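# Back into the wall bay between carton stacks

## Task

Finish parked entirely within the empty bay that lies between the two carton stacks along the wall. No part of the robot may stick out past the outline of its base, and the robot's forward direction must face squarely away from the wall into the room. Both stacks must stay intact, with no carton left beyond its floor tape. The robot must not topple or be left tilted. The result counts only if it holds without the robot actively keeping it so.

## Robot and tools

Robot: a wheeled base with two drive wheels and four passive casters. A lifting column on the base carries a tilting head and two six-joint arms, each ending in a two-finger gripper. Shoulder height S is 0.90 m plus column_m. With the arms folded as they start, the robot measures 0.73 m front to back, 0.62 m across and S + 0.43 m tall, and its front lies 0.40 m ahead of the column. For parking, keep the arms in that folded start pose so nothing overhangs the base.

Frames: the base frame sits on the floor midway between the drive wheels, under the column, with x forward, y to the left and z up. left_hand and right_hand are reported in this frame; each is the point where its fingers meet. The odometry frame is the base frame as it was when the scene began. base_odometry counts wheel rotation only, so slipping shows up as false travel. Its heading runs -3.142 to 3.142, with left positive.

execute_actions: the argument "actions" is a list holding one action or none. An empty list just reports state and images. An action may contain "base", "joints" or both, plus an optional "speeds". Everything in one action starts together.
- "base" holds exactly one command, an offset from where the base last measured itself. {"translate_m": d} drives straight by d metres, positive forward, range -3 to 3. {"rotate_rad": d} turns in place by d radians, positive to the left (counter-clockwise seen from above), range -3.2 to 3.2. There is no sideways motion, so lining up in a narrow bay needs turns plus straight moves.
- "joints" maps joint names to absolute targets: column_m 0 to 0.8 m; head_tilt_rad -0.61 to 1.308 (positive looks down); left_joint1_rad to left_joint6_rad and the right equivalents in radians (joint1 -2.879 to 2.879, joint2 0 to 3.141, joint3 0 to 3.019, joint4 -1.692 to 1.57, joint5 -1.57 to 1.57, joint6 -2.094 to 2.094); left_gripper_m and right_gripper_m 0 (closed) to 0.093 m of fingertip gap. A joint you leave out may keep pushing toward its earlier target.
- "speeds" caps top speed for this action only: translate_m 0.05 to 0.8 m/s, rotate_rad 0.1 to 1 rad/s; the maxima are the defaults. A base command needing more than 8.667 s at its cap is rejected, so split long slow moves.
- "cameras" picks images: cam_head_left, cam_head_right, cam_left_wrist, cam_right_wrist, nav_camera, or "all" (also the default when omitted or null); [] gives none. nav_camera sits low on the base front, useful for seeing tape and carton bases.
Any unknown key or out-of-range number makes the whole call refused with no motion. An action lasts at most 15 s.

wait: "seconds" from 0 to 10; commands nothing new and returns state and images.
zoom_image: "camera" plus "region" [x0, y0, x1, y1] in pixels of that camera's latest full image, origin top-left, at most 504 by 504.
read_manual: optional "section", only "licences"; moves nothing.
finished_scene: "scene" integer (1 or 2) ends the current scene for good and reports success; call it only once the robot rests correctly placed.

Reading results: base_status and joint_status tell how each motion ended. "done" for the base only means the wheels turned the commanded amount, even if they slipped. "off_target" means it stopped short and may still push. "contact_stop" (base or column only) means a stall; the base then holds where it stopped. "time_out" means the time limit ended it. "not_followed" with a "joint command not followed" line means a safety check withheld arm targets (arms too near each other or the body); undo by moving the named joints 0.05 rad or more back. turned_by_wheels versus turned_by_imu: if they disagree by over roughly 4 % of the turn and by 0.05 rad or more, the base hit something or slid, and the odometry heading is off by about that gap. base_tilt gives forward and right lean in degrees, each with a fixed bias up to about 1 degree; a forward value dropping 0.5 degrees or more during a move means leaning back. motor_effort lists left_wheel and right_wheel as percent of maximum (positive pushes forward), with the action's peak in brackets; values outside the rest range in on_its_own hint at pushing against something. wheel_motors_off reads 1 while both wheel motors are cut. on_its_own describes what moved or held without being commanded in this call. If a call reports a stop, the remaining calls of the same reply are skipped.

Hazards: the base only halts for an obstacle when a wheel stalls. After a contact_stop, reverse 0.05 m before retrying or turning. Pushing hard for about 3 s shuts both wheel motors off for 2 s, and the base then does not hold position. Brushing a carton stack can shift cartons past their tape or topple them, so approach the bay slowly with low speed caps and check clearance on both sides in images before committing. Never let the arms strike or press each other, and do not drive the column or arms into things. Lowering the column early or raising it under an overhang can cause stops. The robot keeps holding the last command while you think.

Each tool is called as a command line: name --argument value for each argument, lists and objects as JSON in quotes; but a table of rows of numbers goes row by row, as --pt "numbers of a row", without its own name.

## Session

execute_actions --actions '[]'

Scene clock: 0.00 s.
Joint torques (N m, as the arm reports them, + toward a larger angle): no reading
base_odometry: x=+0.000 y=+0.000 heading=+0.000 (m, m, rad; odometry frame)
turned_by_wheels: +0.000 (rad since the last result)
turned_by_imu: +0.000 (rad since the last result)
base_tilt: forward=-0.1 right=+0.8 (deg)
base_status: not commanded
joint_positions: column_m=+0.555 head_tilt_rad=+0.859 left_joint1_rad=-1.573 left_joint2_rad=+0.843 left_joint3_rad=+0.424 left_joint4_rad=-0.941 left_joint5_rad=+0.047 left_joint6_rad=+0.100 left_gripper_m=+0.094 right_joint1_rad=+1.589 right_joint2_rad=+0.867 right_joint3_rad=+0.391 right_joint4_rad=-0.909 right_joint5_rad=+0.031 right_joint6_rad=+0.053 right_gripper_m=+0.094
joint_status: not commanded
wheel_motors_off: 0
motor_effort: left_wheel=+4 right_wheel=+1 (%)
left_hand: x=+0.1650 y=+0.2158 z=+1.2505 quat_wxyz=(+0.404, -0.037, -0.913, +0.043) (m; base frame)
right_hand: x=+0.1472 y=-0.2268 z=+1.2489 quat_wxyz=(+0.417, -0.010, -0.909, +0.020) (m; base frame)
pictures: cam_head_left, cam_head_right, cam_left_wrist, cam_right_wrist, nav_camera
Images, in order (width x height): cam_head_left 672x504, cam_head_right 672x504, cam_left_wrist 616x616, cam_right_wrist 616x616, nav_camera 672x504.

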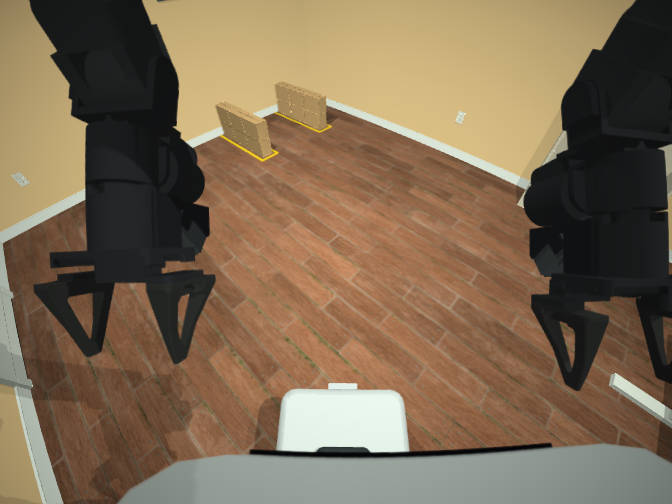

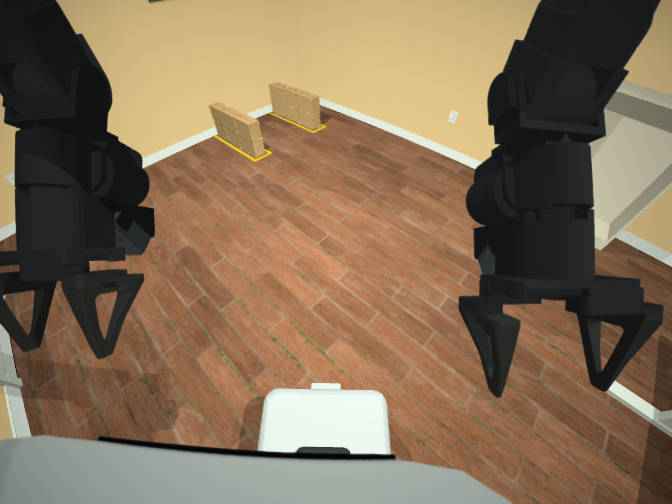

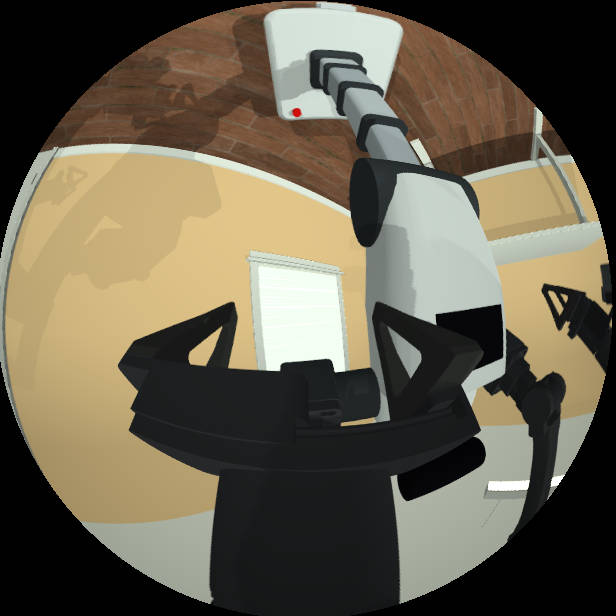

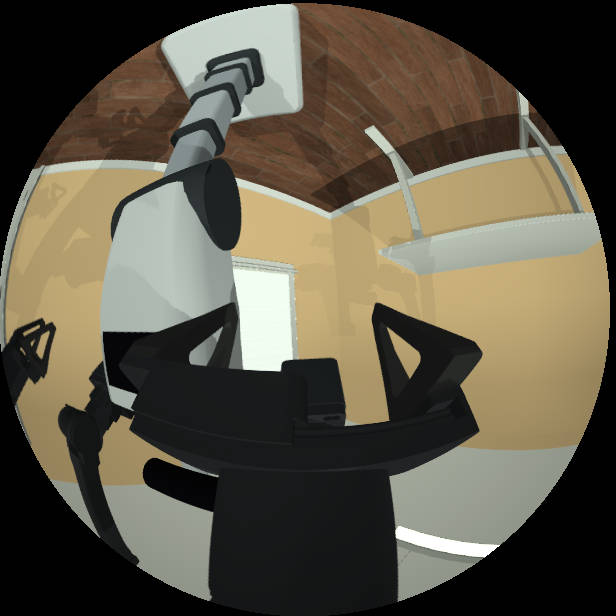

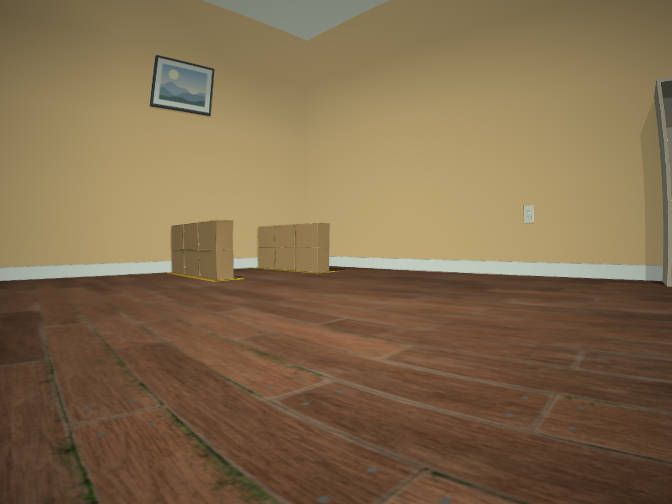

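execute_actions --actions '[{"base":{"translate_m":2.0},"joints":{"head_tilt_rad":0.75}}]' --cameras '["cam_head_left","nav_camera"]'

Scene clock: 5.30 s.
Joint torques (N m, as the arm reports them, + toward a larger angle): left_arm=[-0.4  -9.2  -0.75 -1.69 -0.05 -0.01] | right_arm=[-1.49 -6.26 -0.61 -1.88  0.1  -0.13]
base_odometry: x=+2.000 y=+0.000 heading=+0.000 (m, m, rad; odometry frame)
turned_by_wheels: +0.000 (rad since the last result)
turned_by_imu: +0.004 (rad since the last result)
base_tilt: forward=-0.1 right=+0.8 (deg)
base_status: done
joint_positions: column_m=+0.555 head_tilt_rad=+0.765 left_joint1_rad=-1.573 left_joint2_rad=+0.843 left_joint3_rad=+0.424 left_joint4_rad=-0.941 left_joint5_rad=+0.047 left_joint6_rad=+0.100 left_gripper_m=+0.094 right_joint1_rad=+1.589 right_joint2_rad=+0.867 right_joint3_rad=+0.390 right_joint4_rad=-0.909 right_joint5_rad=+0.031 right_joint6_rad=+0.053 right_gripper_m=+0.094
joint_status: all done
wheel_motors_off: 0
motor_effort: left_wheel=+0(46) right_wheel=+1(38) (%)
left_hand: x=+0.1646 y=+0.2158 z=+1.2506 quat_wxyz=(+0.405, -0.037, -0.913, +0.043) (m; base frame)
right_hand: x=+0.1467 y=-0.2268 z=+1.2491 quat_wxyz=(+0.417, -0.010, -0.909, +0.020) (m; base frame)
pictures: cam_head_left, nav_camera
Images, in order (width x height): cam_head_left 672x504, nav_camera 672x504.

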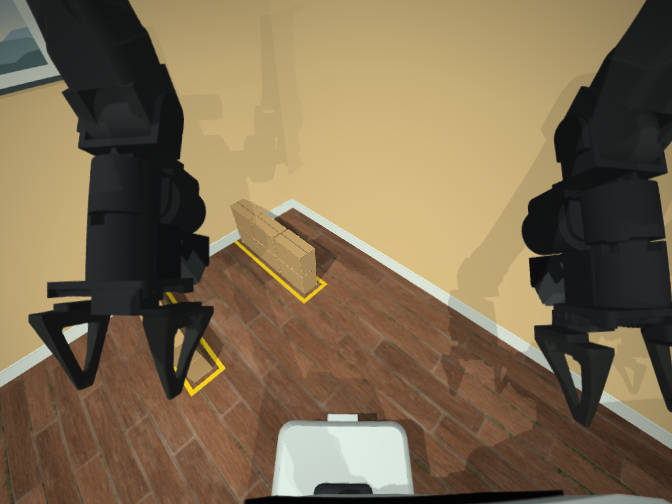

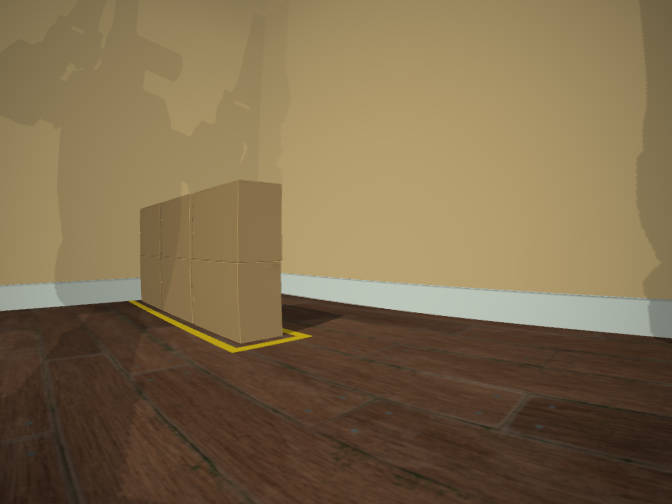

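execute_actions --actions '[{"base":{"translate_m":0.25}}]' --cameras '[]'

execute_actions --actions '[{"base":{"rotate_rad":0.93},"joints":{"head_tilt_rad":1.0}}]' --cameras '["cam_head_left","nav_camera"]'

Scene clock: 7.73 s.
Joint torques (N m, as the arm reports them, + toward a larger angle): left_arm=[ 1.22 -9.41 -0.95 -1.55 -0.1  -0.06] | right_arm=[-1.48 -6.2  -0.65 -1.9   0.1  -0.13]
base_odometry: x=+2.250 y=+0.000 heading=-0.001 (m, m, rad; odometry frame)
turned_by_wheels: +0.000 (rad since the last result)
turned_by_imu: +0.000 (rad since the last result)
base_tilt: forward=-0.1 right=+0.7 (deg)
base_status: done
joint_positions: column_m=+0.555 head_tilt_rad=+0.765 left_joint1_rad=-1.573 left_joint2_rad=+0.843 left_joint3_rad=+0.425 left_joint4_rad=-0.941 left_joint5_rad=+0.047 left_joint6_rad=+0.100 left_gripper_m=+0.094 right_joint1_rad=+1.589 right_joint2_rad=+0.866 right_joint3_rad=+0.392 right_joint4_rad=-0.909 right_joint5_rad=+0.031 right_joint6_rad=+0.053 right_gripper_m=+0.094
joint_status: not commanded
wheel_motors_off: 0
motor_effort: left_wheel=-3(36) right_wheel=-1(27) (%)
left_hand: x=+0.1657 y=+0.2158 z=+1.2503 quat_wxyz=(+0.404, -0.037, -0.913, +0.043) (m; base frame)
right_hand: x=+0.1481 y=-0.2268 z=+1.2487 quat_wxyz=(+0.416, -0.010, -0.909, +0.020) (m; base frame)
pictures: none
No camera images: the call's "cameras" was empty. Leave "cameras" out to get every camera's image.

Scene clock: 9.97 s.
Joint torques (N m, as the arm reports them, + toward a larger angle): left_arm=[-0.48 -8.63 -0.33 -1.76 -0.09 -0.04] | right_arm=[-1.44 -6.65 -0.77 -2.07  0.1  -0.13]
base_odometry: x=+2.250 y=-0.001 heading=+0.929 (m, m, rad; odometry frame)
turned_by_wheels: +0.929 (rad since the last result)
turned_by_imu: +0.932 (rad since the last result)
base_tilt: forward=+0.0 right=+0.8 (deg)
base_status: done
joint_positions: column_m=+0.555 head_tilt_rad=+1.000 left_joint1_rad=-1.573 left_joint2_rad=+0.843 left_joint3_rad=+0.425 left_joint4_rad=-0.941 left_joint5_rad=+0.047 left_joint6_rad=+0.100 left_gripper_m=+0.094 right_joint1_rad=+1.589 right_joint2_rad=+0.866 right_joint3_rad=+0.392 right_joint4_rad=-0.909 right_joint5_rad=+0.031 right_joint6_rad=+0.053 right_gripper_m=+0.094
joint_status: all done
wheel_motors_off: 0
motor_effort: left_wheel=+1(54) right_wheel=+0(32) (%)
left_hand: x=+0.1657 y=+0.2158 z=+1.2503 quat_wxyz=(+0.404, -0.037, -0.913, +0.043) (m; base frame)
right_hand: x=+0.1481 y=-0.2268 z=+1.2487 quat_wxyz=(+0.416, -0.010, -0.909, +0.020) (m; base frame)
pictures: cam_head_left, nav_camera
Images, in order (width x height): cam_head_left 672x504, nav_camera 672x504.

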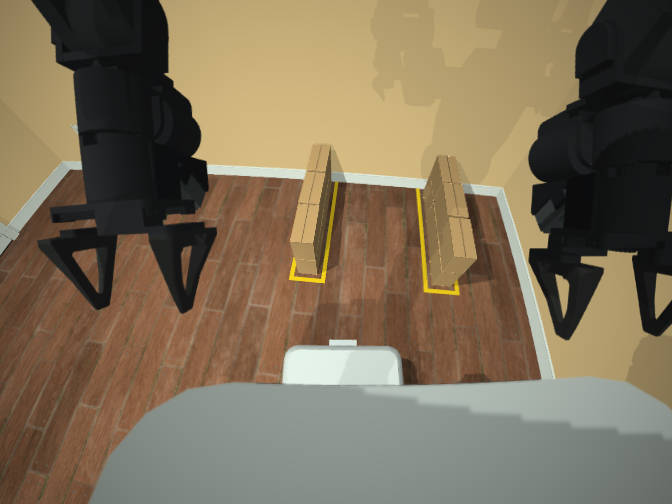

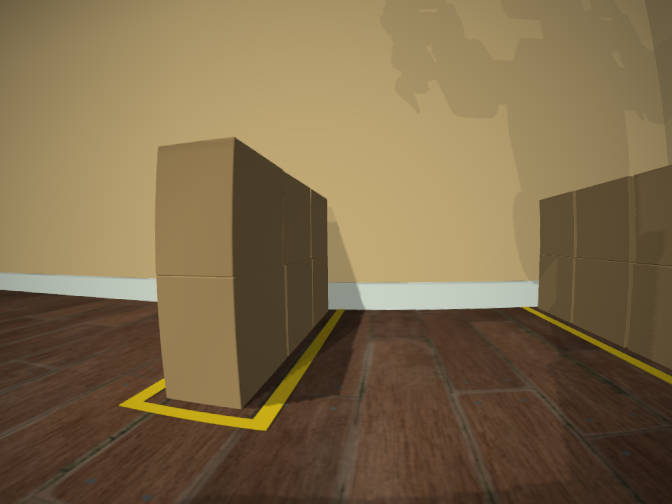

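execute_actions --actions '[{"base":{"rotate_rad":-1.69}}]' --cameras '[]'

execute_actions --actions '[{"base":{"translate_m":0.18}}]' --cameras '[]'

execute_actions --actions '[{"base":{"rotate_rad":1.57}}]' --cameras '["cam_head_left","nav_camera"]'

Scene clock: 13.43 s.
Joint torques (N m, as the arm reports them, + toward a larger angle): left_arm=[-0.01 -8.8  -0.58 -1.51 -0.05 -0.06] | right_arm=[-1.46 -6.61 -0.59 -1.88  0.1  -0.13]
base_odometry: x=+2.250 y=-0.001 heading=-0.761 (m, m, rad; odometry frame)
turned_by_wheels: -1.690 (rad since the last result)
turned_by_imu: -1.694 (rad since the last result)
base_tilt: forward=-0.1 right=+0.7 (deg)
base_status: done
joint_positions: column_m=+0.555 head_tilt_rad=+1.000 left_joint1_rad=-1.573 left_joint2_rad=+0.843 left_joint3_rad=+0.425 left_joint4_rad=-0.941 left_joint5_rad=+0.047 left_joint6_rad=+0.100 left_gripper_m=+0.094 right_joint1_rad=+1.589 right_joint2_rad=+0.866 right_joint3_rad=+0.392 right_joint4_rad=-0.909 right_joint5_rad=+0.031 right_joint6_rad=+0.053 right_gripper_m=+0.094
joint_status: not commanded
wheel_motors_off: 0
motor_effort: left_wheel=+0(37) right_wheel=+0(31) (%)
left_hand: x=+0.1657 y=+0.2158 z=+1.2503 quat_wxyz=(+0.404, -0.037, -0.913, +0.043) (m; base frame)
right_hand: x=+0.1481 y=-0.2268 z=+1.2487 quat_wxyz=(+0.416, -0.010, -0.909, +0.020) (m; base frame)
pictures: none
No camera images: the call's "cameras" was empty. Leave "cameras" out to get every camera's image.

Scene clock: 15.17 s.
Joint torques (N m, as the arm reports them, + toward a larger angle): left_arm=[-0.18 -9.13 -0.63 -1.54 -0.08  0.  ] | right_arm=[-1.49 -6.51 -0.61 -1.88  0.1  -0.13]
base_odometry: x=+2.380 y=-0.125 heading=-0.762 (m, m, rad; odometry frame)
turned_by_wheels: -0.001 (rad since the last result)
turned_by_imu: +0.000 (rad since the last result)
base_tilt: forward=+0.0 right=+0.7 (deg)
base_status: done
joint_positions: column_m=+0.555 head_tilt_rad=+1.000 left_joint1_rad=-1.573 left_joint2_rad=+0.843 left_joint3_rad=+0.426 left_joint4_rad=-0.941 left_joint5_rad=+0.047 left_joint6_rad=+0.100 left_gripper_m=+0.094 right_joint1_rad=+1.589 right_joint2_rad=+0.867 right_joint3_rad=+0.393 right_joint4_rad=-0.909 right_joint5_rad=+0.031 right_joint6_rad=+0.053 right_gripper_m=+0.094
joint_status: not commanded
wheel_motors_off: 0
motor_effort: left_wheel=-2(60) right_wheel=+0(39) (%)
left_hand: x=+0.1659 y=+0.2158 z=+1.2503 quat_wxyz=(+0.404, -0.037, -0.913, +0.043) (m; base frame)
right_hand: x=+0.1484 y=-0.2268 z=+1.2486 quat_wxyz=(+0.416, -0.010, -0.909, +0.020) (m; base frame)
pictures: none
No camera images: the call's "cameras" was empty. Leave "cameras" out to get every camera's image.

Scene clock: 18.03 s.
Joint torques (N m, as the arm reports them, + toward a larger angle): left_arm=[ 0.91 -8.76 -0.83 -1.41 -0.13  0.03] | right_arm=[-1.45 -6.71 -0.56 -1.85  0.1  -0.13]
base_odometry: x=+2.380 y=-0.125 heading=+0.808 (m, m, rad; odometry frame)
turned_by_wheels: +1.570 (rad since the last result)
turned_by_imu: +1.576 (rad since the last result)
base_tilt: forward=-0.1 right=+0.8 (deg)
base_status: done
joint_positions: column_m=+0.555 head_tilt_rad=+1.000 left_joint1_rad=-1.573 left_joint2_rad=+0.843 left_joint3_rad=+0.426 left_joint4_rad=-0.941 left_joint5_rad=+0.047 left_joint6_rad=+0.100 left_gripper_m=+0.094 right_joint1_rad=+1.589 right_joint2_rad=+0.867 right_joint3_rad=+0.393 right_joint4_rad=-0.909 right_joint5_rad=+0.031 right_joint6_rad=+0.053 right_gripper_m=+0.094
joint_status: not commanded
wheel_motors_off: 0
motor_effort: left_wheel=-2(53) right_wheel=+1(29) (%)
left_hand: x=+0.1659 y=+0.2158 z=+1.2503 quat_wxyz=(+0.404, -0.037, -0.913, +0.043) (m; base frame)
right_hand: x=+0.1484 y=-0.2268 z=+1.2486 quat_wxyz=(+0.416, -0.010, -0.909, +0.020) (m; base frame)
pictures: cam_head_left, nav_camera
Images, in order (width x height): cam_head_left 672x504, nav_camera 672x504.

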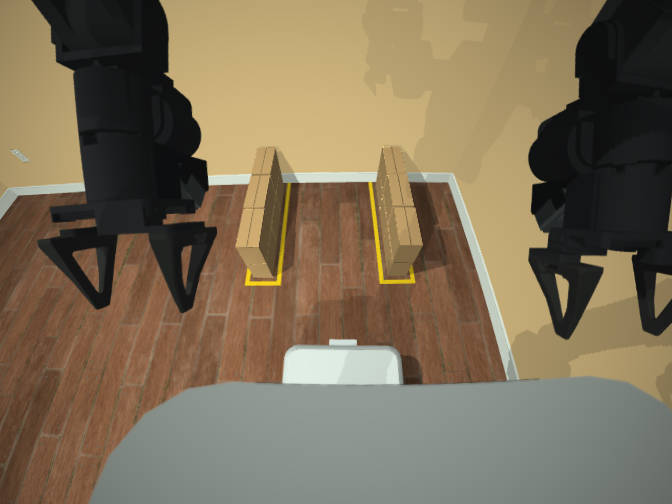

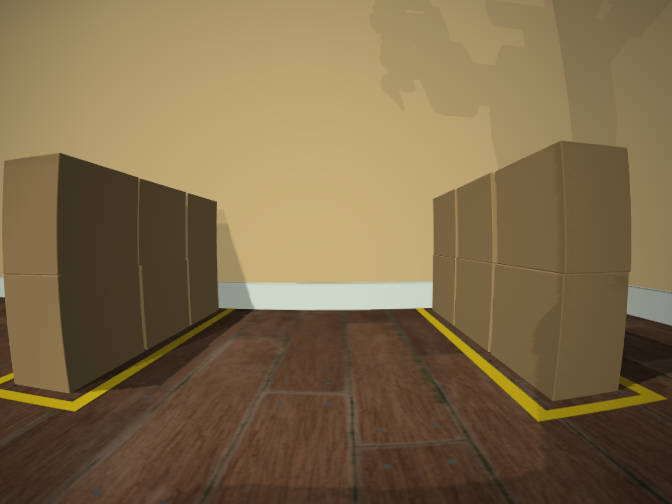

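execute_actions --actions '[{"base":{"rotate_rad":1.565}}]' --cameras '[]'

execute_actions --actions '[{"base":{"translate_m":0.055}}]' --cameras '[]'

execute_actions --actions '[{"base":{"rotate_rad":1.565}}]' --cameras '[]'

execute_actions --actions '[{"base":{"translate_m":-0.75},"speeds":{"translate_m":0.3}}]'

Scene clock: 21.27 s.
Joint torques (N m, as the arm reports them, + toward a larger angle): left_arm=[ 0.32 -8.91 -0.8  -1.49 -0.1  -0.03] | right_arm=[-1.48 -6.54 -0.74 -1.91  0.1  -0.13]
base_odometry: x=+2.380 y=-0.125 heading=+2.372 (m, m, rad; odometry frame)
turned_by_wheels: +1.564 (rad since the last result)
turned_by_imu: +1.573 (rad since the last result)
base_tilt: forward=+0.0 right=+0.8 (deg)
base_status: done
joint_positions: column_m=+0.555 head_tilt_rad=+1.000 left_joint1_rad=-1.573 left_joint2_rad=+0.843 left_joint3_rad=+0.426 left_joint4_rad=-0.941 left_joint5_rad=+0.047 left_joint6_rad=+0.100 left_gripper_m=+0.094 right_joint1_rad=+1.589 right_joint2_rad=+0.867 right_joint3_rad=+0.393 right_joint4_rad=-0.909 right_joint5_rad=+0.031 right_joint6_rad=+0.053 right_gripper_m=+0.094
joint_status: not commanded
wheel_motors_off: 0
motor_effort: left_wheel=-1(35) right_wheel=+0(25) (%)
left_hand: x=+0.1659 y=+0.2158 z=+1.2503 quat_wxyz=(+0.404, -0.037, -0.913, +0.043) (m; base frame)
right_hand: x=+0.1484 y=-0.2268 z=+1.2486 quat_wxyz=(+0.416, -0.010, -0.909, +0.020) (m; base frame)
pictures: none
No camera images: the call's "cameras" was empty. Leave "cameras" out to get every camera's image.

Scene clock: 22.47 s.
Joint torques (N m, as the arm reports them, + toward a larger angle): left_arm=[ 0.51 -9.55 -0.61 -1.51 -0.06  0.  ] | right_arm=[-1.46 -7.27 -0.75 -1.93  0.1  -0.13]
base_odometry: x=+2.341 y=-0.087 heading=+2.373 (m, m, rad; odometry frame)
turned_by_wheels: +0.001 (rad since the last result)
turned_by_imu: +0.001 (rad since the last result)
base_tilt: forward=-0.1 right=+0.8 (deg)
base_status: done
joint_positions: column_m=+0.555 head_tilt_rad=+1.001 left_joint1_rad=-1.573 left_joint2_rad=+0.843 left_joint3_rad=+0.425 left_joint4_rad=-0.941 left_joint5_rad=+0.047 left_joint6_rad=+0.100 left_gripper_m=+0.094 right_joint1_rad=+1.589 right_joint2_rad=+0.867 right_joint3_rad=+0.393 right_joint4_rad=-0.909 right_joint5_rad=+0.031 right_joint6_rad=+0.053 right_gripper_m=+0.094
joint_status: not commanded
wheel_motors_off: 0
motor_effort: left_wheel=+1(46) right_wheel=+0(44) (%)
left_hand: x=+0.1654 y=+0.2158 z=+1.2504 quat_wxyz=(+0.404, -0.037, -0.913, +0.043) (m; base frame)
right_hand: x=+0.1482 y=-0.2268 z=+1.2486 quat_wxyz=(+0.416, -0.010, -0.909, +0.020) (m; base frame)
pictures: none
No camera images: the call's "cameras" was empty. Leave "cameras" out to get every camera's image.

Scene clock: 25.37 s.
Joint torques (N m, as the arm reports them, + toward a larger angle): left_arm=[ 1.16 -9.15 -0.63 -1.6  -0.09 -0.01] | right_arm=[-1.42 -6.55 -0.78 -1.91  0.1  -0.13]
base_odometry: x=+2.341 y=-0.086 heading=-2.346 (m, m, rad; odometry frame)
turned_by_wheels: +1.564 (rad since the last result)
turned_by_imu: +1.571 (rad since the last result)
base_tilt: forward=+0.0 right=+0.8 (deg)
base_status: done
joint_positions: column_m=+0.555 head_tilt_rad=+1.001 left_joint1_rad=-1.573 left_joint2_rad=+0.843 left_joint3_rad=+0.425 left_joint4_rad=-0.941 left_joint5_rad=+0.047 left_joint6_rad=+0.100 left_gripper_m=+0.094 right_joint1_rad=+1.589 right_joint2_rad=+0.867 right_joint3_rad=+0.393 right_joint4_rad=-0.909 right_joint5_rad=+0.031 right_joint6_rad=+0.053 right_gripper_m=+0.094
joint_status: not commanded
wheel_motors_off: 0
motor_effort: left_wheel=-1(57) right_wheel=+0(31) (%)
left_hand: x=+0.1654 y=+0.2158 z=+1.2504 quat_wxyz=(+0.404, -0.037, -0.913, +0.043) (m; base frame)
right_hand: x=+0.1482 y=-0.2268 z=+1.2486 quat_wxyz=(+0.416, -0.010, -0.909, +0.020) (m; base frame)
pictures: none
No camera images: the call's "cameras" was empty. Leave "cameras" out to get every camera's image.

Scene clock: 29.13 s.
Joint torques (N m, as the arm reports them, + toward a larger angle): left_arm=[ 0.23 -8.46 -0.47 -1.76 -0.09 -0.01] | right_arm=[-1.44 -6.7  -0.45 -1.91  0.1  -0.13]
base_odometry: x=+2.866 y=+0.450 heading=-2.345 (m, m, rad; odometry frame)
turned_by_wheels: +0.000 (rad since the last result)
turned_by_imu: +0.000 (rad since the last result)
base_tilt: forward=-0.1 right=+0.8 (deg)
base_status: done
joint_positions: column_m=+0.555 head_tilt_rad=+1.001 left_joint1_rad=-1.573 left_joint2_rad=+0.843 left_joint3_rad=+0.422 left_joint4_rad=-0.941 left_joint5_rad=+0.047 left_joint6_rad=+0.100 left_gripper_m=+0.094 right_joint1_rad=+1.589 right_joint2_rad=+0.867 right_joint3_rad=+0.389 right_joint4_rad=-0.909 right_joint5_rad=+0.031 right_joint6_rad=+0.053 right_gripper_m=+0.094
joint_status: not commanded
wheel_motors_off: 0
motor_effort: left_wheel=+2(61) right_wheel=-1(38) (%)
left_hand: x=+0.1638 y=+0.2159 z=+1.2508 quat_wxyz=(+0.405, -0.037, -0.912, +0.043) (m; base frame)
right_hand: x=+0.1459 y=-0.2268 z=+1.2493 quat_wxyz=(+0.418, -0.010, -0.908, +0.020) (m; base frame)
pictures: cam_head_left, cam_head_right, cam_left_wrist, cam_right_wrist, nav_camera
Images, in order (width x height): cam_head_left 672x504, cam_head_right 672x504, cam_left_wrist 616x616, cam_right_wrist 616x616, nav_camera 672x504.

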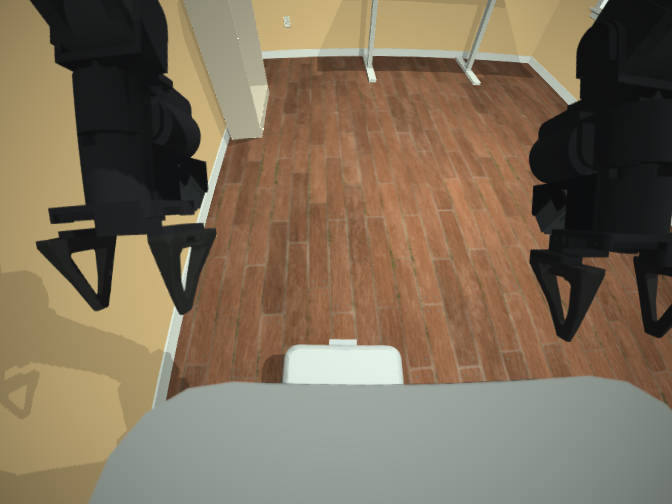

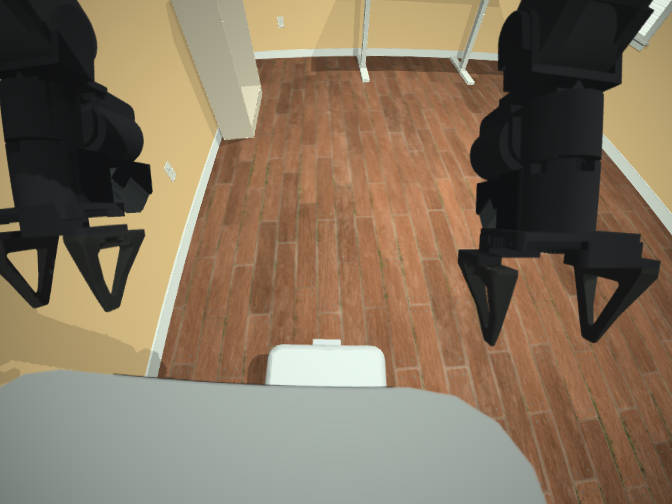

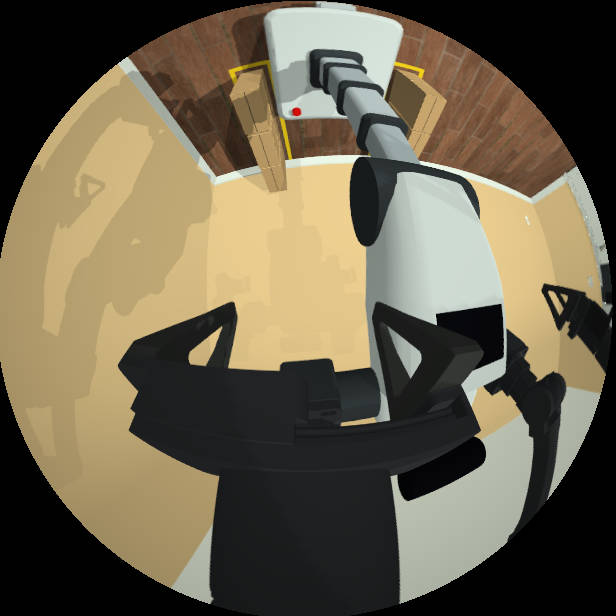

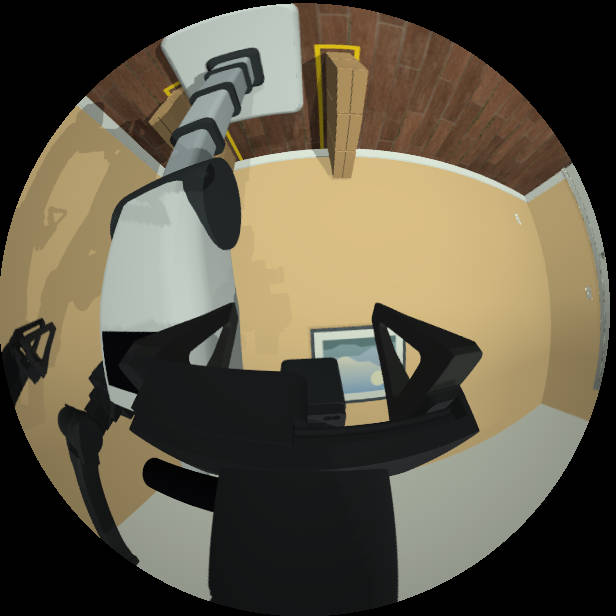

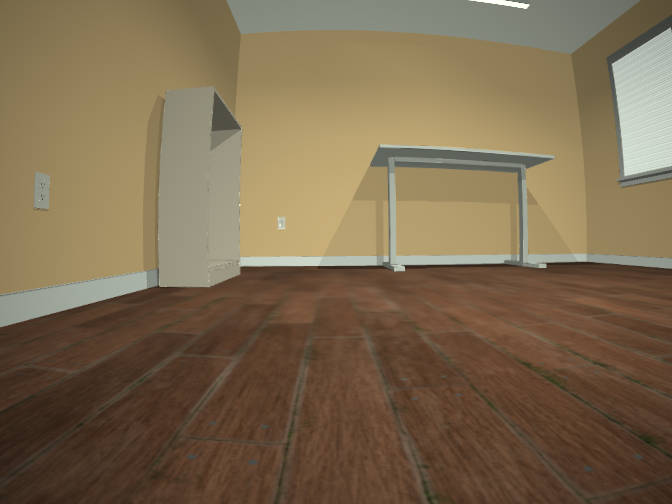

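execute_actions --actions '[{"base":{"translate_m":-0.12},"speeds":{"translate_m":0.1}}]'

Scene clock: 31.43 s.
Joint torques (N m, as the arm reports them, + toward a larger angle): left_arm=[ 0.18 -9.05 -0.26 -1.74 -0.09 -0.01] | right_arm=[-1.48 -6.68 -0.52 -1.92  0.1  -0.13]
base_odometry: x=+2.950 y=+0.535 heading=-2.345 (m, m, rad; odometry frame)
turned_by_wheels: +0.000 (rad since the last result)
turned_by_imu: +0.000 (rad since the last result)
base_tilt: forward=-0.1 right=+0.8 (deg)
base_status: done
joint_positions: column_m=+0.555 head_tilt_rad=+1.001 left_joint1_rad=-1.573 left_joint2_rad=+0.843 left_joint3_rad=+0.423 left_joint4_rad=-0.941 left_joint5_rad=+0.047 left_joint6_rad=+0.100 left_gripper_m=+0.094 right_joint1_rad=+1.589 right_joint2_rad=+0.867 right_joint3_rad=+0.389 right_joint4_rad=-0.909 right_joint5_rad=+0.031 right_joint6_rad=+0.053 right_gripper_m=+0.094
joint_status: not commanded
wheel_motors_off: 0
motor_effort: left_wheel=+2(36) right_wheel=+0(27) (%)
left_hand: x=+0.1643 y=+0.2158 z=+1.2507 quat_wxyz=(+0.405, -0.037, -0.913, +0.043) (m; base frame)
right_hand: x=+0.1459 y=-0.2268 z=+1.2493 quat_wxyz=(+0.418, -0.010, -0.908, +0.020) (m; base frame)
pictures: cam_head_left, cam_head_right, cam_left_wrist, cam_right_wrist, nav_camera
Images, in order (width x height): cam_head_left 672x504, cam_head_right 672x504, cam_left_wrist 616x616, cam_right_wrist 616x616, nav_camera 672x504.

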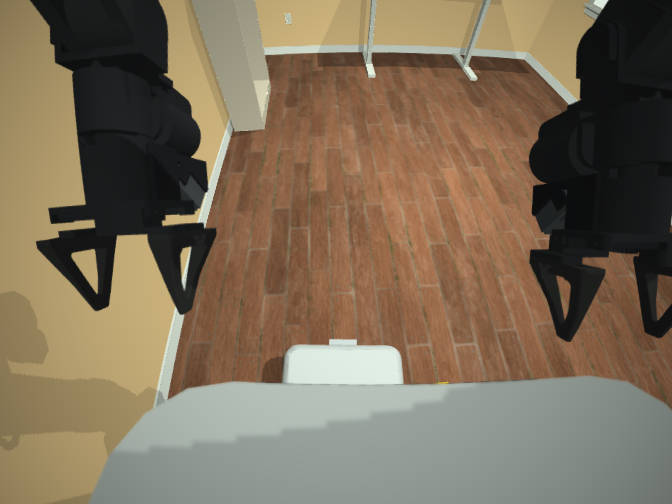

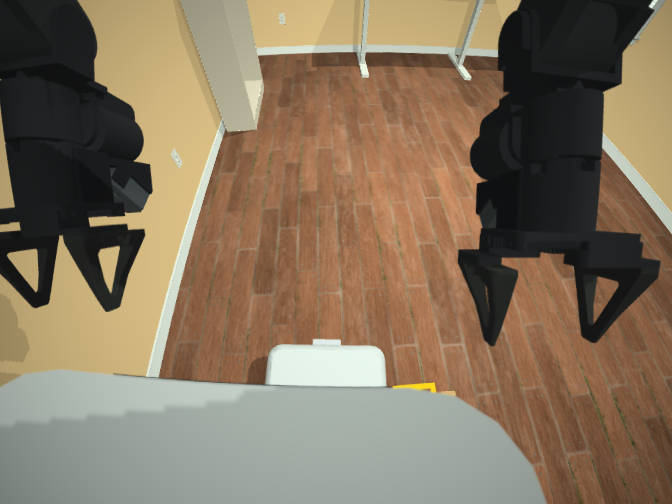

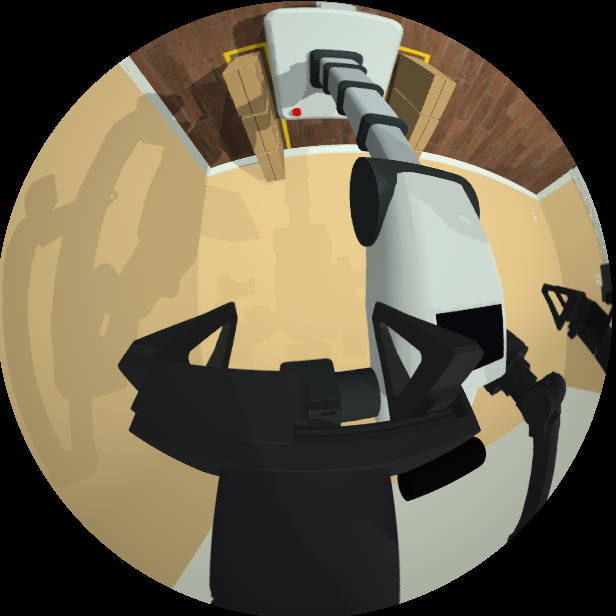

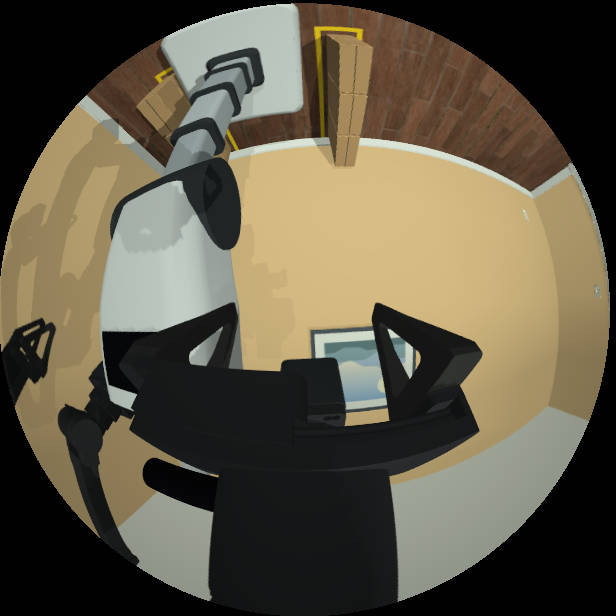

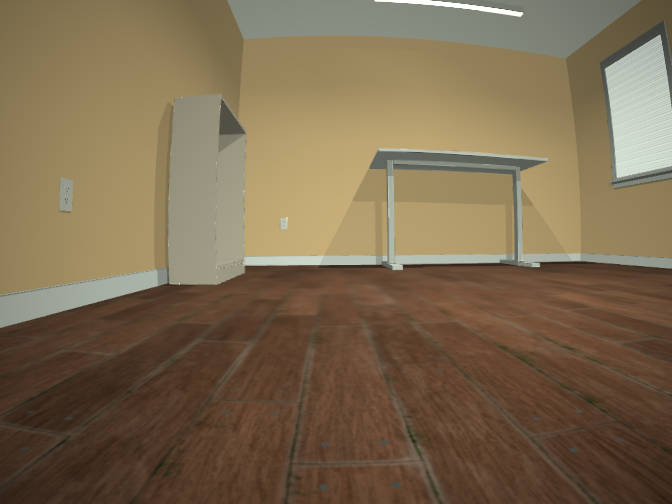

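execute_actions --actions '[{"base":{"translate_m":-0.1},"speeds":{"translate_m":0.1},"joints":{"head_tilt_rad":1.3,"column_m":0.7}}]'

Scene clock: 34.23 s.
Joint torques (N m, as the arm reports them, + toward a larger angle): left_arm=[ 0.26 -9.07 -0.39 -1.52 -0.08  0.07] | right_arm=[-1.49 -6.48 -0.65 -1.9   0.1  -0.13]
base_odometry: x=+3.019 y=+0.607 heading=-2.345 (m, m, rad; odometry frame)
turned_by_wheels: +0.000 (rad since the last result)
turned_by_imu: +0.000 (rad since the last result)
base_tilt: forward=-0.1 right=+0.8 (deg)
base_status: done
joint_positions: column_m=+0.700 head_tilt_rad=+1.289 left_joint1_rad=-1.573 left_joint2_rad=+0.843 left_joint3_rad=+0.422 left_joint4_rad=-0.941 left_joint5_rad=+0.047 left_joint6_rad=+0.100 left_gripper_m=+0.094 right_joint1_rad=+1.589 right_joint2_rad=+0.867 right_joint3_rad=+0.389 right_joint4_rad=-0.909 right_joint5_rad=+0.031 right_joint6_rad=+0.053 right_gripper_m=+0.094
joint_status: all done
joint sent to its limit — the command would take head_tilt_rad past its upper limit, so that joint was sent only as far as its limit.
wheel_motors_off: 0
motor_effort: left_wheel=-1(37) right_wheel=+0(27) (%)
left_hand: x=+0.1639 y=+0.2159 z=+1.3962 quat_wxyz=(+0.405, -0.037, -0.913, +0.043) (m; base frame)
right_hand: x=+0.1459 y=-0.2268 z=+1.3947 quat_wxyz=(+0.418, -0.010, -0.908, +0.020) (m; base frame)
pictures: cam_head_left, cam_head_right, cam_left_wrist, cam_right_wrist, nav_camera
Images, in order (width x height): cam_head_left 672x504, cam_head_right 672x504, cam_left_wrist 616x616, cam_right_wrist 616x616, nav_camera 672x504.

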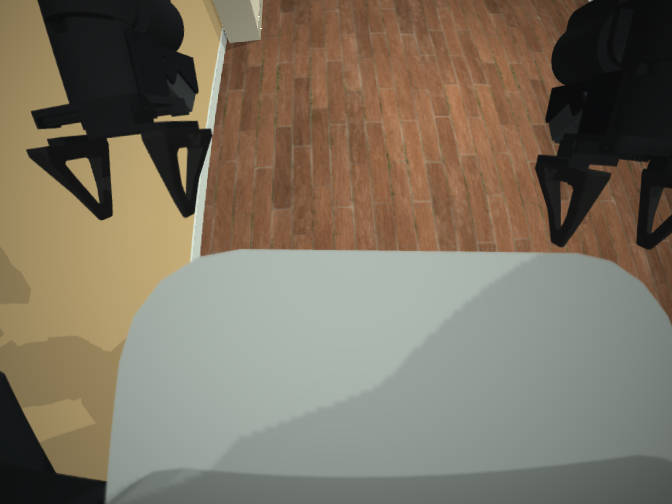

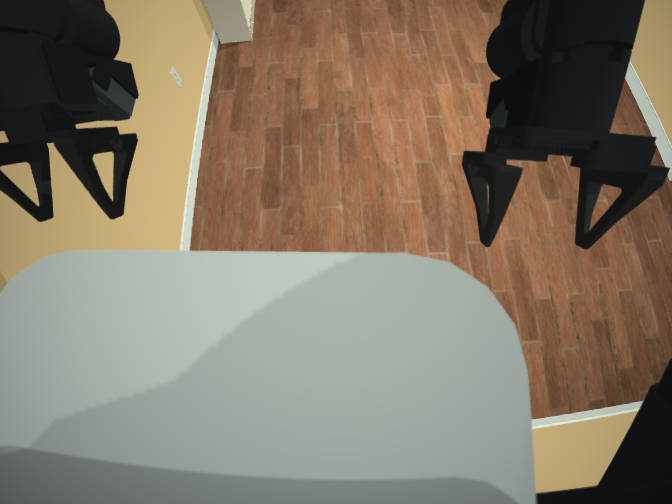

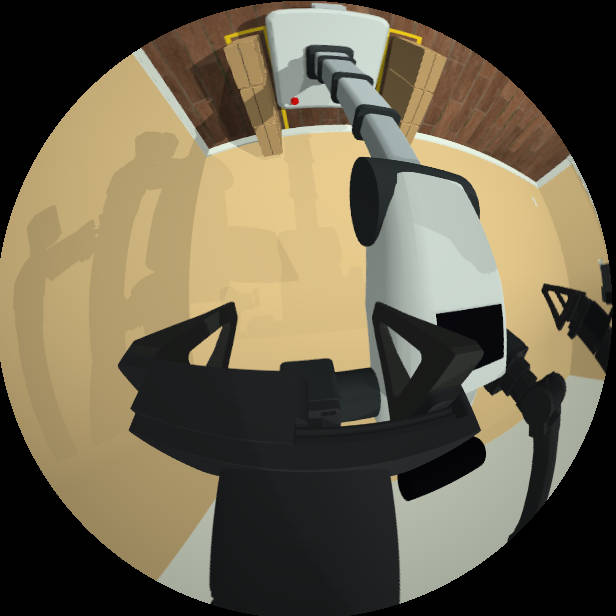

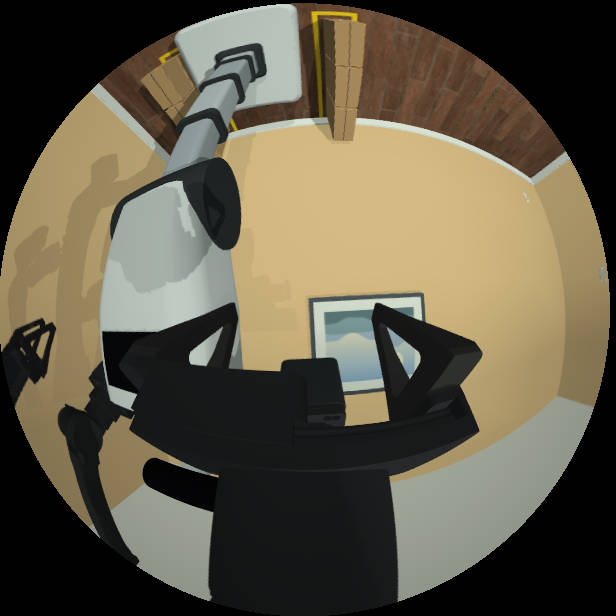

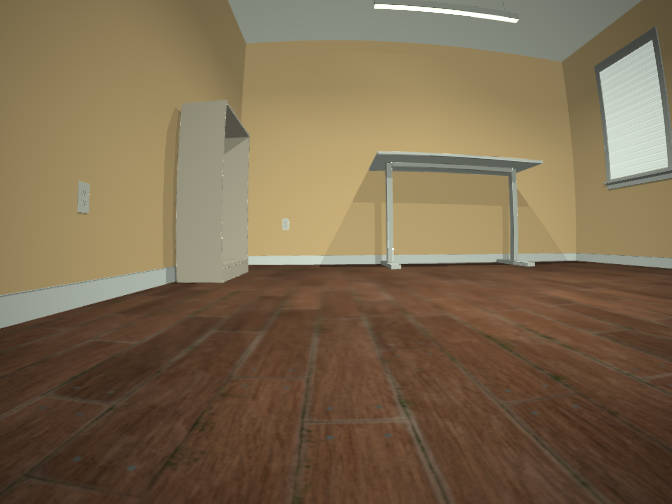

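zoom_image --camera "cam_left_wrist" --region '[200,0,460,170]'

zoom_image --camera "cam_right_wrist" --region '[130,0,390,170]'

Region (200, 0, 460, 170) of cam_left_wrist's 616x616 image, scaled by 1.938, with more detail than that image has; it fills the top 330 rows of this view, and the rest is white.

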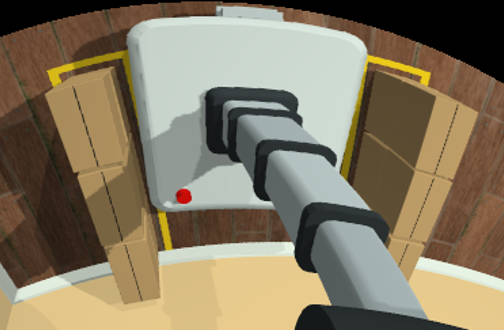

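Region (130, 0, 390, 170) of cam_right_wrist's 616x616 image, scaled by 1.938, with more detail than that image has; it fills the top 330 rows of this view, and the rest is white.

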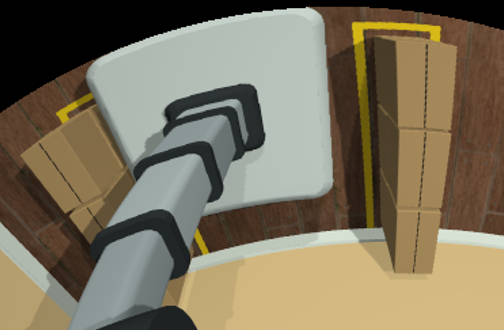

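execute_actions --actions '[{"base":{"rotate_rad":-0.08}}]' --cameras '[]'

execute_actions --actions '[{"base":{"translate_m":0.5}}]' --cameras '[]'

execute_actions --actions '[{"base":{"rotate_rad":0.08}}]' --cameras '[]'

execute_actions --actions '[{"base":{"translate_m":-0.7},"speeds":{"translate_m":0.3}}]' --cameras '["cam_left_wrist","cam_right_wrist"]'

zoom_image --camera "cam_left_wrist" --region '[200,0,460,170]'

zoom_image --camera "cam_right_wrist" --region '[130,0,390,170]'

Scene clock: 35.93 s.
Joint torques (N m, as the arm reports them, + toward a larger angle): left_arm=[ 0.8  -9.37 -0.36 -1.63 -0.12  0.02] | right_arm=[-1.49 -6.44 -0.41 -1.91  0.1  -0.13]
base_odometry: x=+3.020 y=+0.607 heading=-2.424 (m, m, rad; odometry frame)
turned_by_wheels: -0.079 (rad since the last result)
turned_by_imu: -0.079 (rad since the last result)
base_tilt: forward=-0.1 right=+0.8 (deg)
base_status: done
joint_positions: column_m=+0.700 head_tilt_rad=+1.289 left_joint1_rad=-1.573 left_joint2_rad=+0.843 left_joint3_rad=+0.422 left_joint4_rad=-0.941 left_joint5_rad=+0.047 left_joint6_rad=+0.100 left_gripper_m=+0.094 right_joint1_rad=+1.589 right_joint2_rad=+0.867 right_joint3_rad=+0.389 right_joint4_rad=-0.909 right_joint5_rad=+0.031 right_joint6_rad=+0.053 right_gripper_m=+0.094
joint_status: not commanded
wheel_motors_off: 0
motor_effort: left_wheel=+2(47) right_wheel=+0(28) (%)
left_hand: x=+0.1639 y=+0.2159 z=+1.3962 quat_wxyz=(+0.405, -0.037, -0.913, +0.043) (m; base frame)
right_hand: x=+0.1459 y=-0.2268 z=+1.3947 quat_wxyz=(+0.418, -0.010, -0.908, +0.020) (m; base frame)
pictures: none
No camera images: the call's "cameras" was empty. Leave "cameras" out to get every camera's image.

Scene clock: 38.43 s.
Joint torques (N m, as the arm reports them, + toward a larger angle): left_arm=[ 0.96 -9.42 -0.76 -1.78 -0.12  0.04] | right_arm=[-1.5  -5.97 -0.74 -1.87  0.1  -0.13]
base_odometry: x=+2.643 y=+0.278 heading=-2.424 (m, m, rad; odometry frame)
turned_by_wheels: +0.000 (rad since the last result)
turned_by_imu: +0.001 (rad since the last result)
base_tilt: forward=-0.1 right=+0.8 (deg)
base_status: done
joint_positions: column_m=+0.700 head_tilt_rad=+1.290 left_joint1_rad=-1.573 left_joint2_rad=+0.843 left_joint3_rad=+0.425 left_joint4_rad=-0.941 left_joint5_rad=+0.047 left_joint6_rad=+0.100 left_gripper_m=+0.094 right_joint1_rad=+1.589 right_joint2_rad=+0.867 right_joint3_rad=+0.392 right_joint4_rad=-0.909 right_joint5_rad=+0.031 right_joint6_rad=+0.053 right_gripper_m=+0.094
joint_status: not commanded
wheel_motors_off: 0
motor_effort: left_wheel=-1(74) right_wheel=+0(38) (%)
left_hand: x=+0.1654 y=+0.2158 z=+1.3958 quat_wxyz=(+0.404, -0.037, -0.913, +0.043) (m; base frame)
right_hand: x=+0.1478 y=-0.2268 z=+1.3942 quat_wxyz=(+0.416, -0.010, -0.909, +0.020) (m; base frame)
pictures: none
No camera images: the call's "cameras" was empty. Leave "cameras" out to get every camera's image.

Scene clock: 39.43 s.
Joint torques (N m, as the arm reports them, + toward a larger angle): left_arm=[-0.05 -9.52 -0.39 -1.58 -0.13 -0.11] | right_arm=[-1.42 -6.52 -0.75 -1.83  0.1  -0.13]
base_odometry: x=+2.643 y=+0.278 heading=-2.345 (m, m, rad; odometry frame)
turned_by_wheels: +0.079 (rad since the last result)
turned_by_imu: +0.079 (rad since the last result)
base_tilt: forward=-0.1 right=+0.7 (deg)
base_status: done
joint_positions: column_m=+0.700 head_tilt_rad=+1.290 left_joint1_rad=-1.573 left_joint2_rad=+0.843 left_joint3_rad=+0.425 left_joint4_rad=-0.941 left_joint5_rad=+0.047 left_joint6_rad=+0.100 left_gripper_m=+0.094 right_joint1_rad=+1.589 right_joint2_rad=+0.867 right_joint3_rad=+0.392 right_joint4_rad=-0.909 right_joint5_rad=+0.031 right_joint6_rad=+0.053 right_gripper_m=+0.094
joint_status: not commanded
wheel_motors_off: 0
motor_effort: left_wheel=+0(47) right_wheel=+0(28) (%)
left_hand: x=+0.1654 y=+0.2158 z=+1.3958 quat_wxyz=(+0.404, -0.037, -0.913, +0.043) (m; base frame)
right_hand: x=+0.1478 y=-0.2268 z=+1.3942 quat_wxyz=(+0.416, -0.010, -0.909, +0.020) (m; base frame)
pictures: none
No camera images: the call's "cameras" was empty. Leave "cameras" out to get every camera's image.

Scene clock: 43.03 s.
Joint torques (N m, as the arm reports them, + toward a larger angle): left_arm=[ 0.34 -8.48 -0.39 -1.57 -0.1  -0.02] | right_arm=[-1.47 -6.34 -0.41 -1.9   0.1  -0.13]
base_odometry: x=+3.132 y=+0.778 heading=-2.345 (m, m, rad; odometry frame)
turned_by_wheels: +0.000 (rad since the last result)
turned_by_imu: +0.000 (rad since the last result)
base_tilt: forward=-0.1 right=+0.7 (deg)
base_status: done
joint_positions: column_m=+0.700 head_tilt_rad=+1.290 left_joint1_rad=-1.573 left_joint2_rad=+0.843 left_joint3_rad=+0.422 left_joint4_rad=-0.941 left_joint5_rad=+0.047 left_joint6_rad=+0.100 left_gripper_m=+0.094 right_joint1_rad=+1.589 right_joint2_rad=+0.867 right_joint3_rad=+0.388 right_joint4_rad=-0.909 right_joint5_rad=+0.031 right_joint6_rad=+0.053 right_gripper_m=+0.094
joint_status: not commanded
wheel_motors_off: 0
motor_effort: left_wheel=+0(76) right_wheel=-1(38) (%)
left_hand: x=+0.1637 y=+0.2159 z=+1.3963 quat_wxyz=(+0.405, -0.037, -0.912, +0.043) (m; base frame)
right_hand: x=+0.1457 y=-0.2268 z=+1.3948 quat_wxyz=(+0.418, -0.010, -0.908, +0.020) (m; base frame)
pictures: cam_left_wrist, cam_right_wrist
Images, in order (width x height): cam_left_wrist 616x616, cam_right_wrist 616x616.

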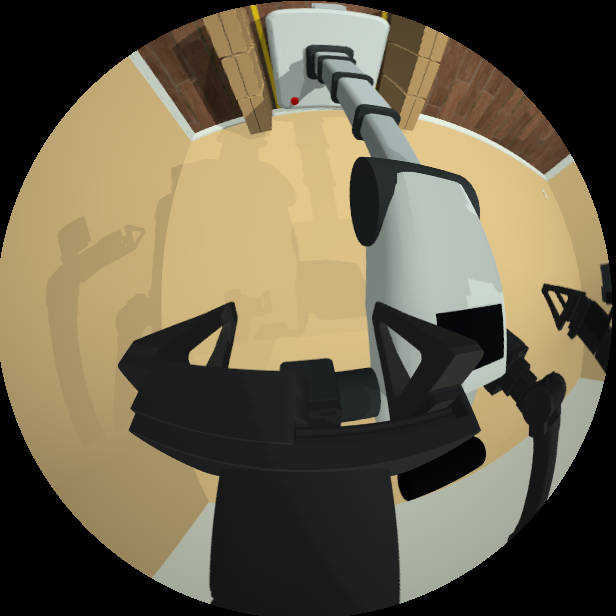

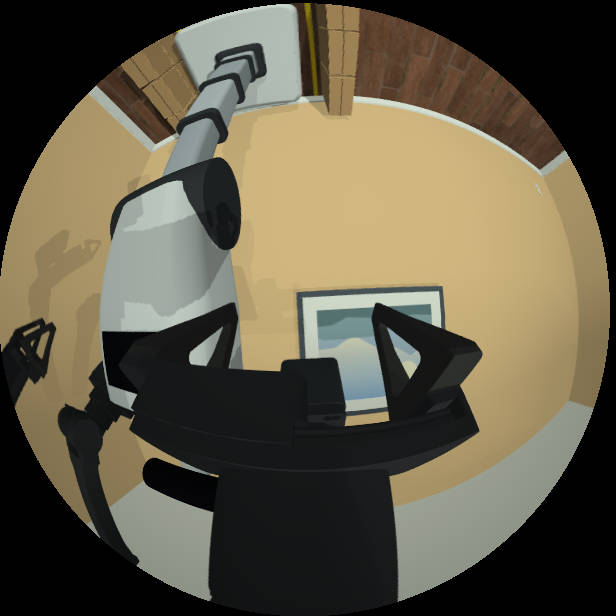

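Region (200, 0, 460, 170) of cam_left_wrist's 616x616 image, scaled by 1.938, with more detail than that image has; it fills the top 330 rows of this view, and the rest is white.

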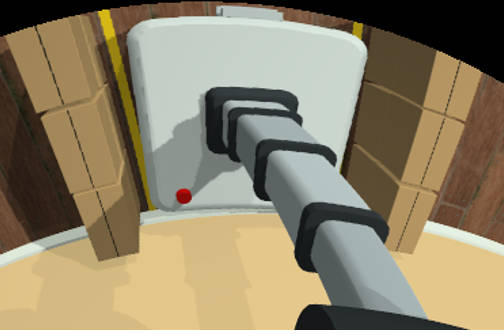

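Region (130, 0, 390, 170) of cam_right_wrist's 616x616 image, scaled by 1.938, with more detail than that image has; it fills the top 330 rows of this view, and the rest is white.

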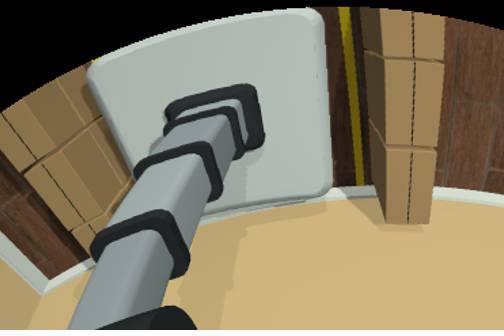

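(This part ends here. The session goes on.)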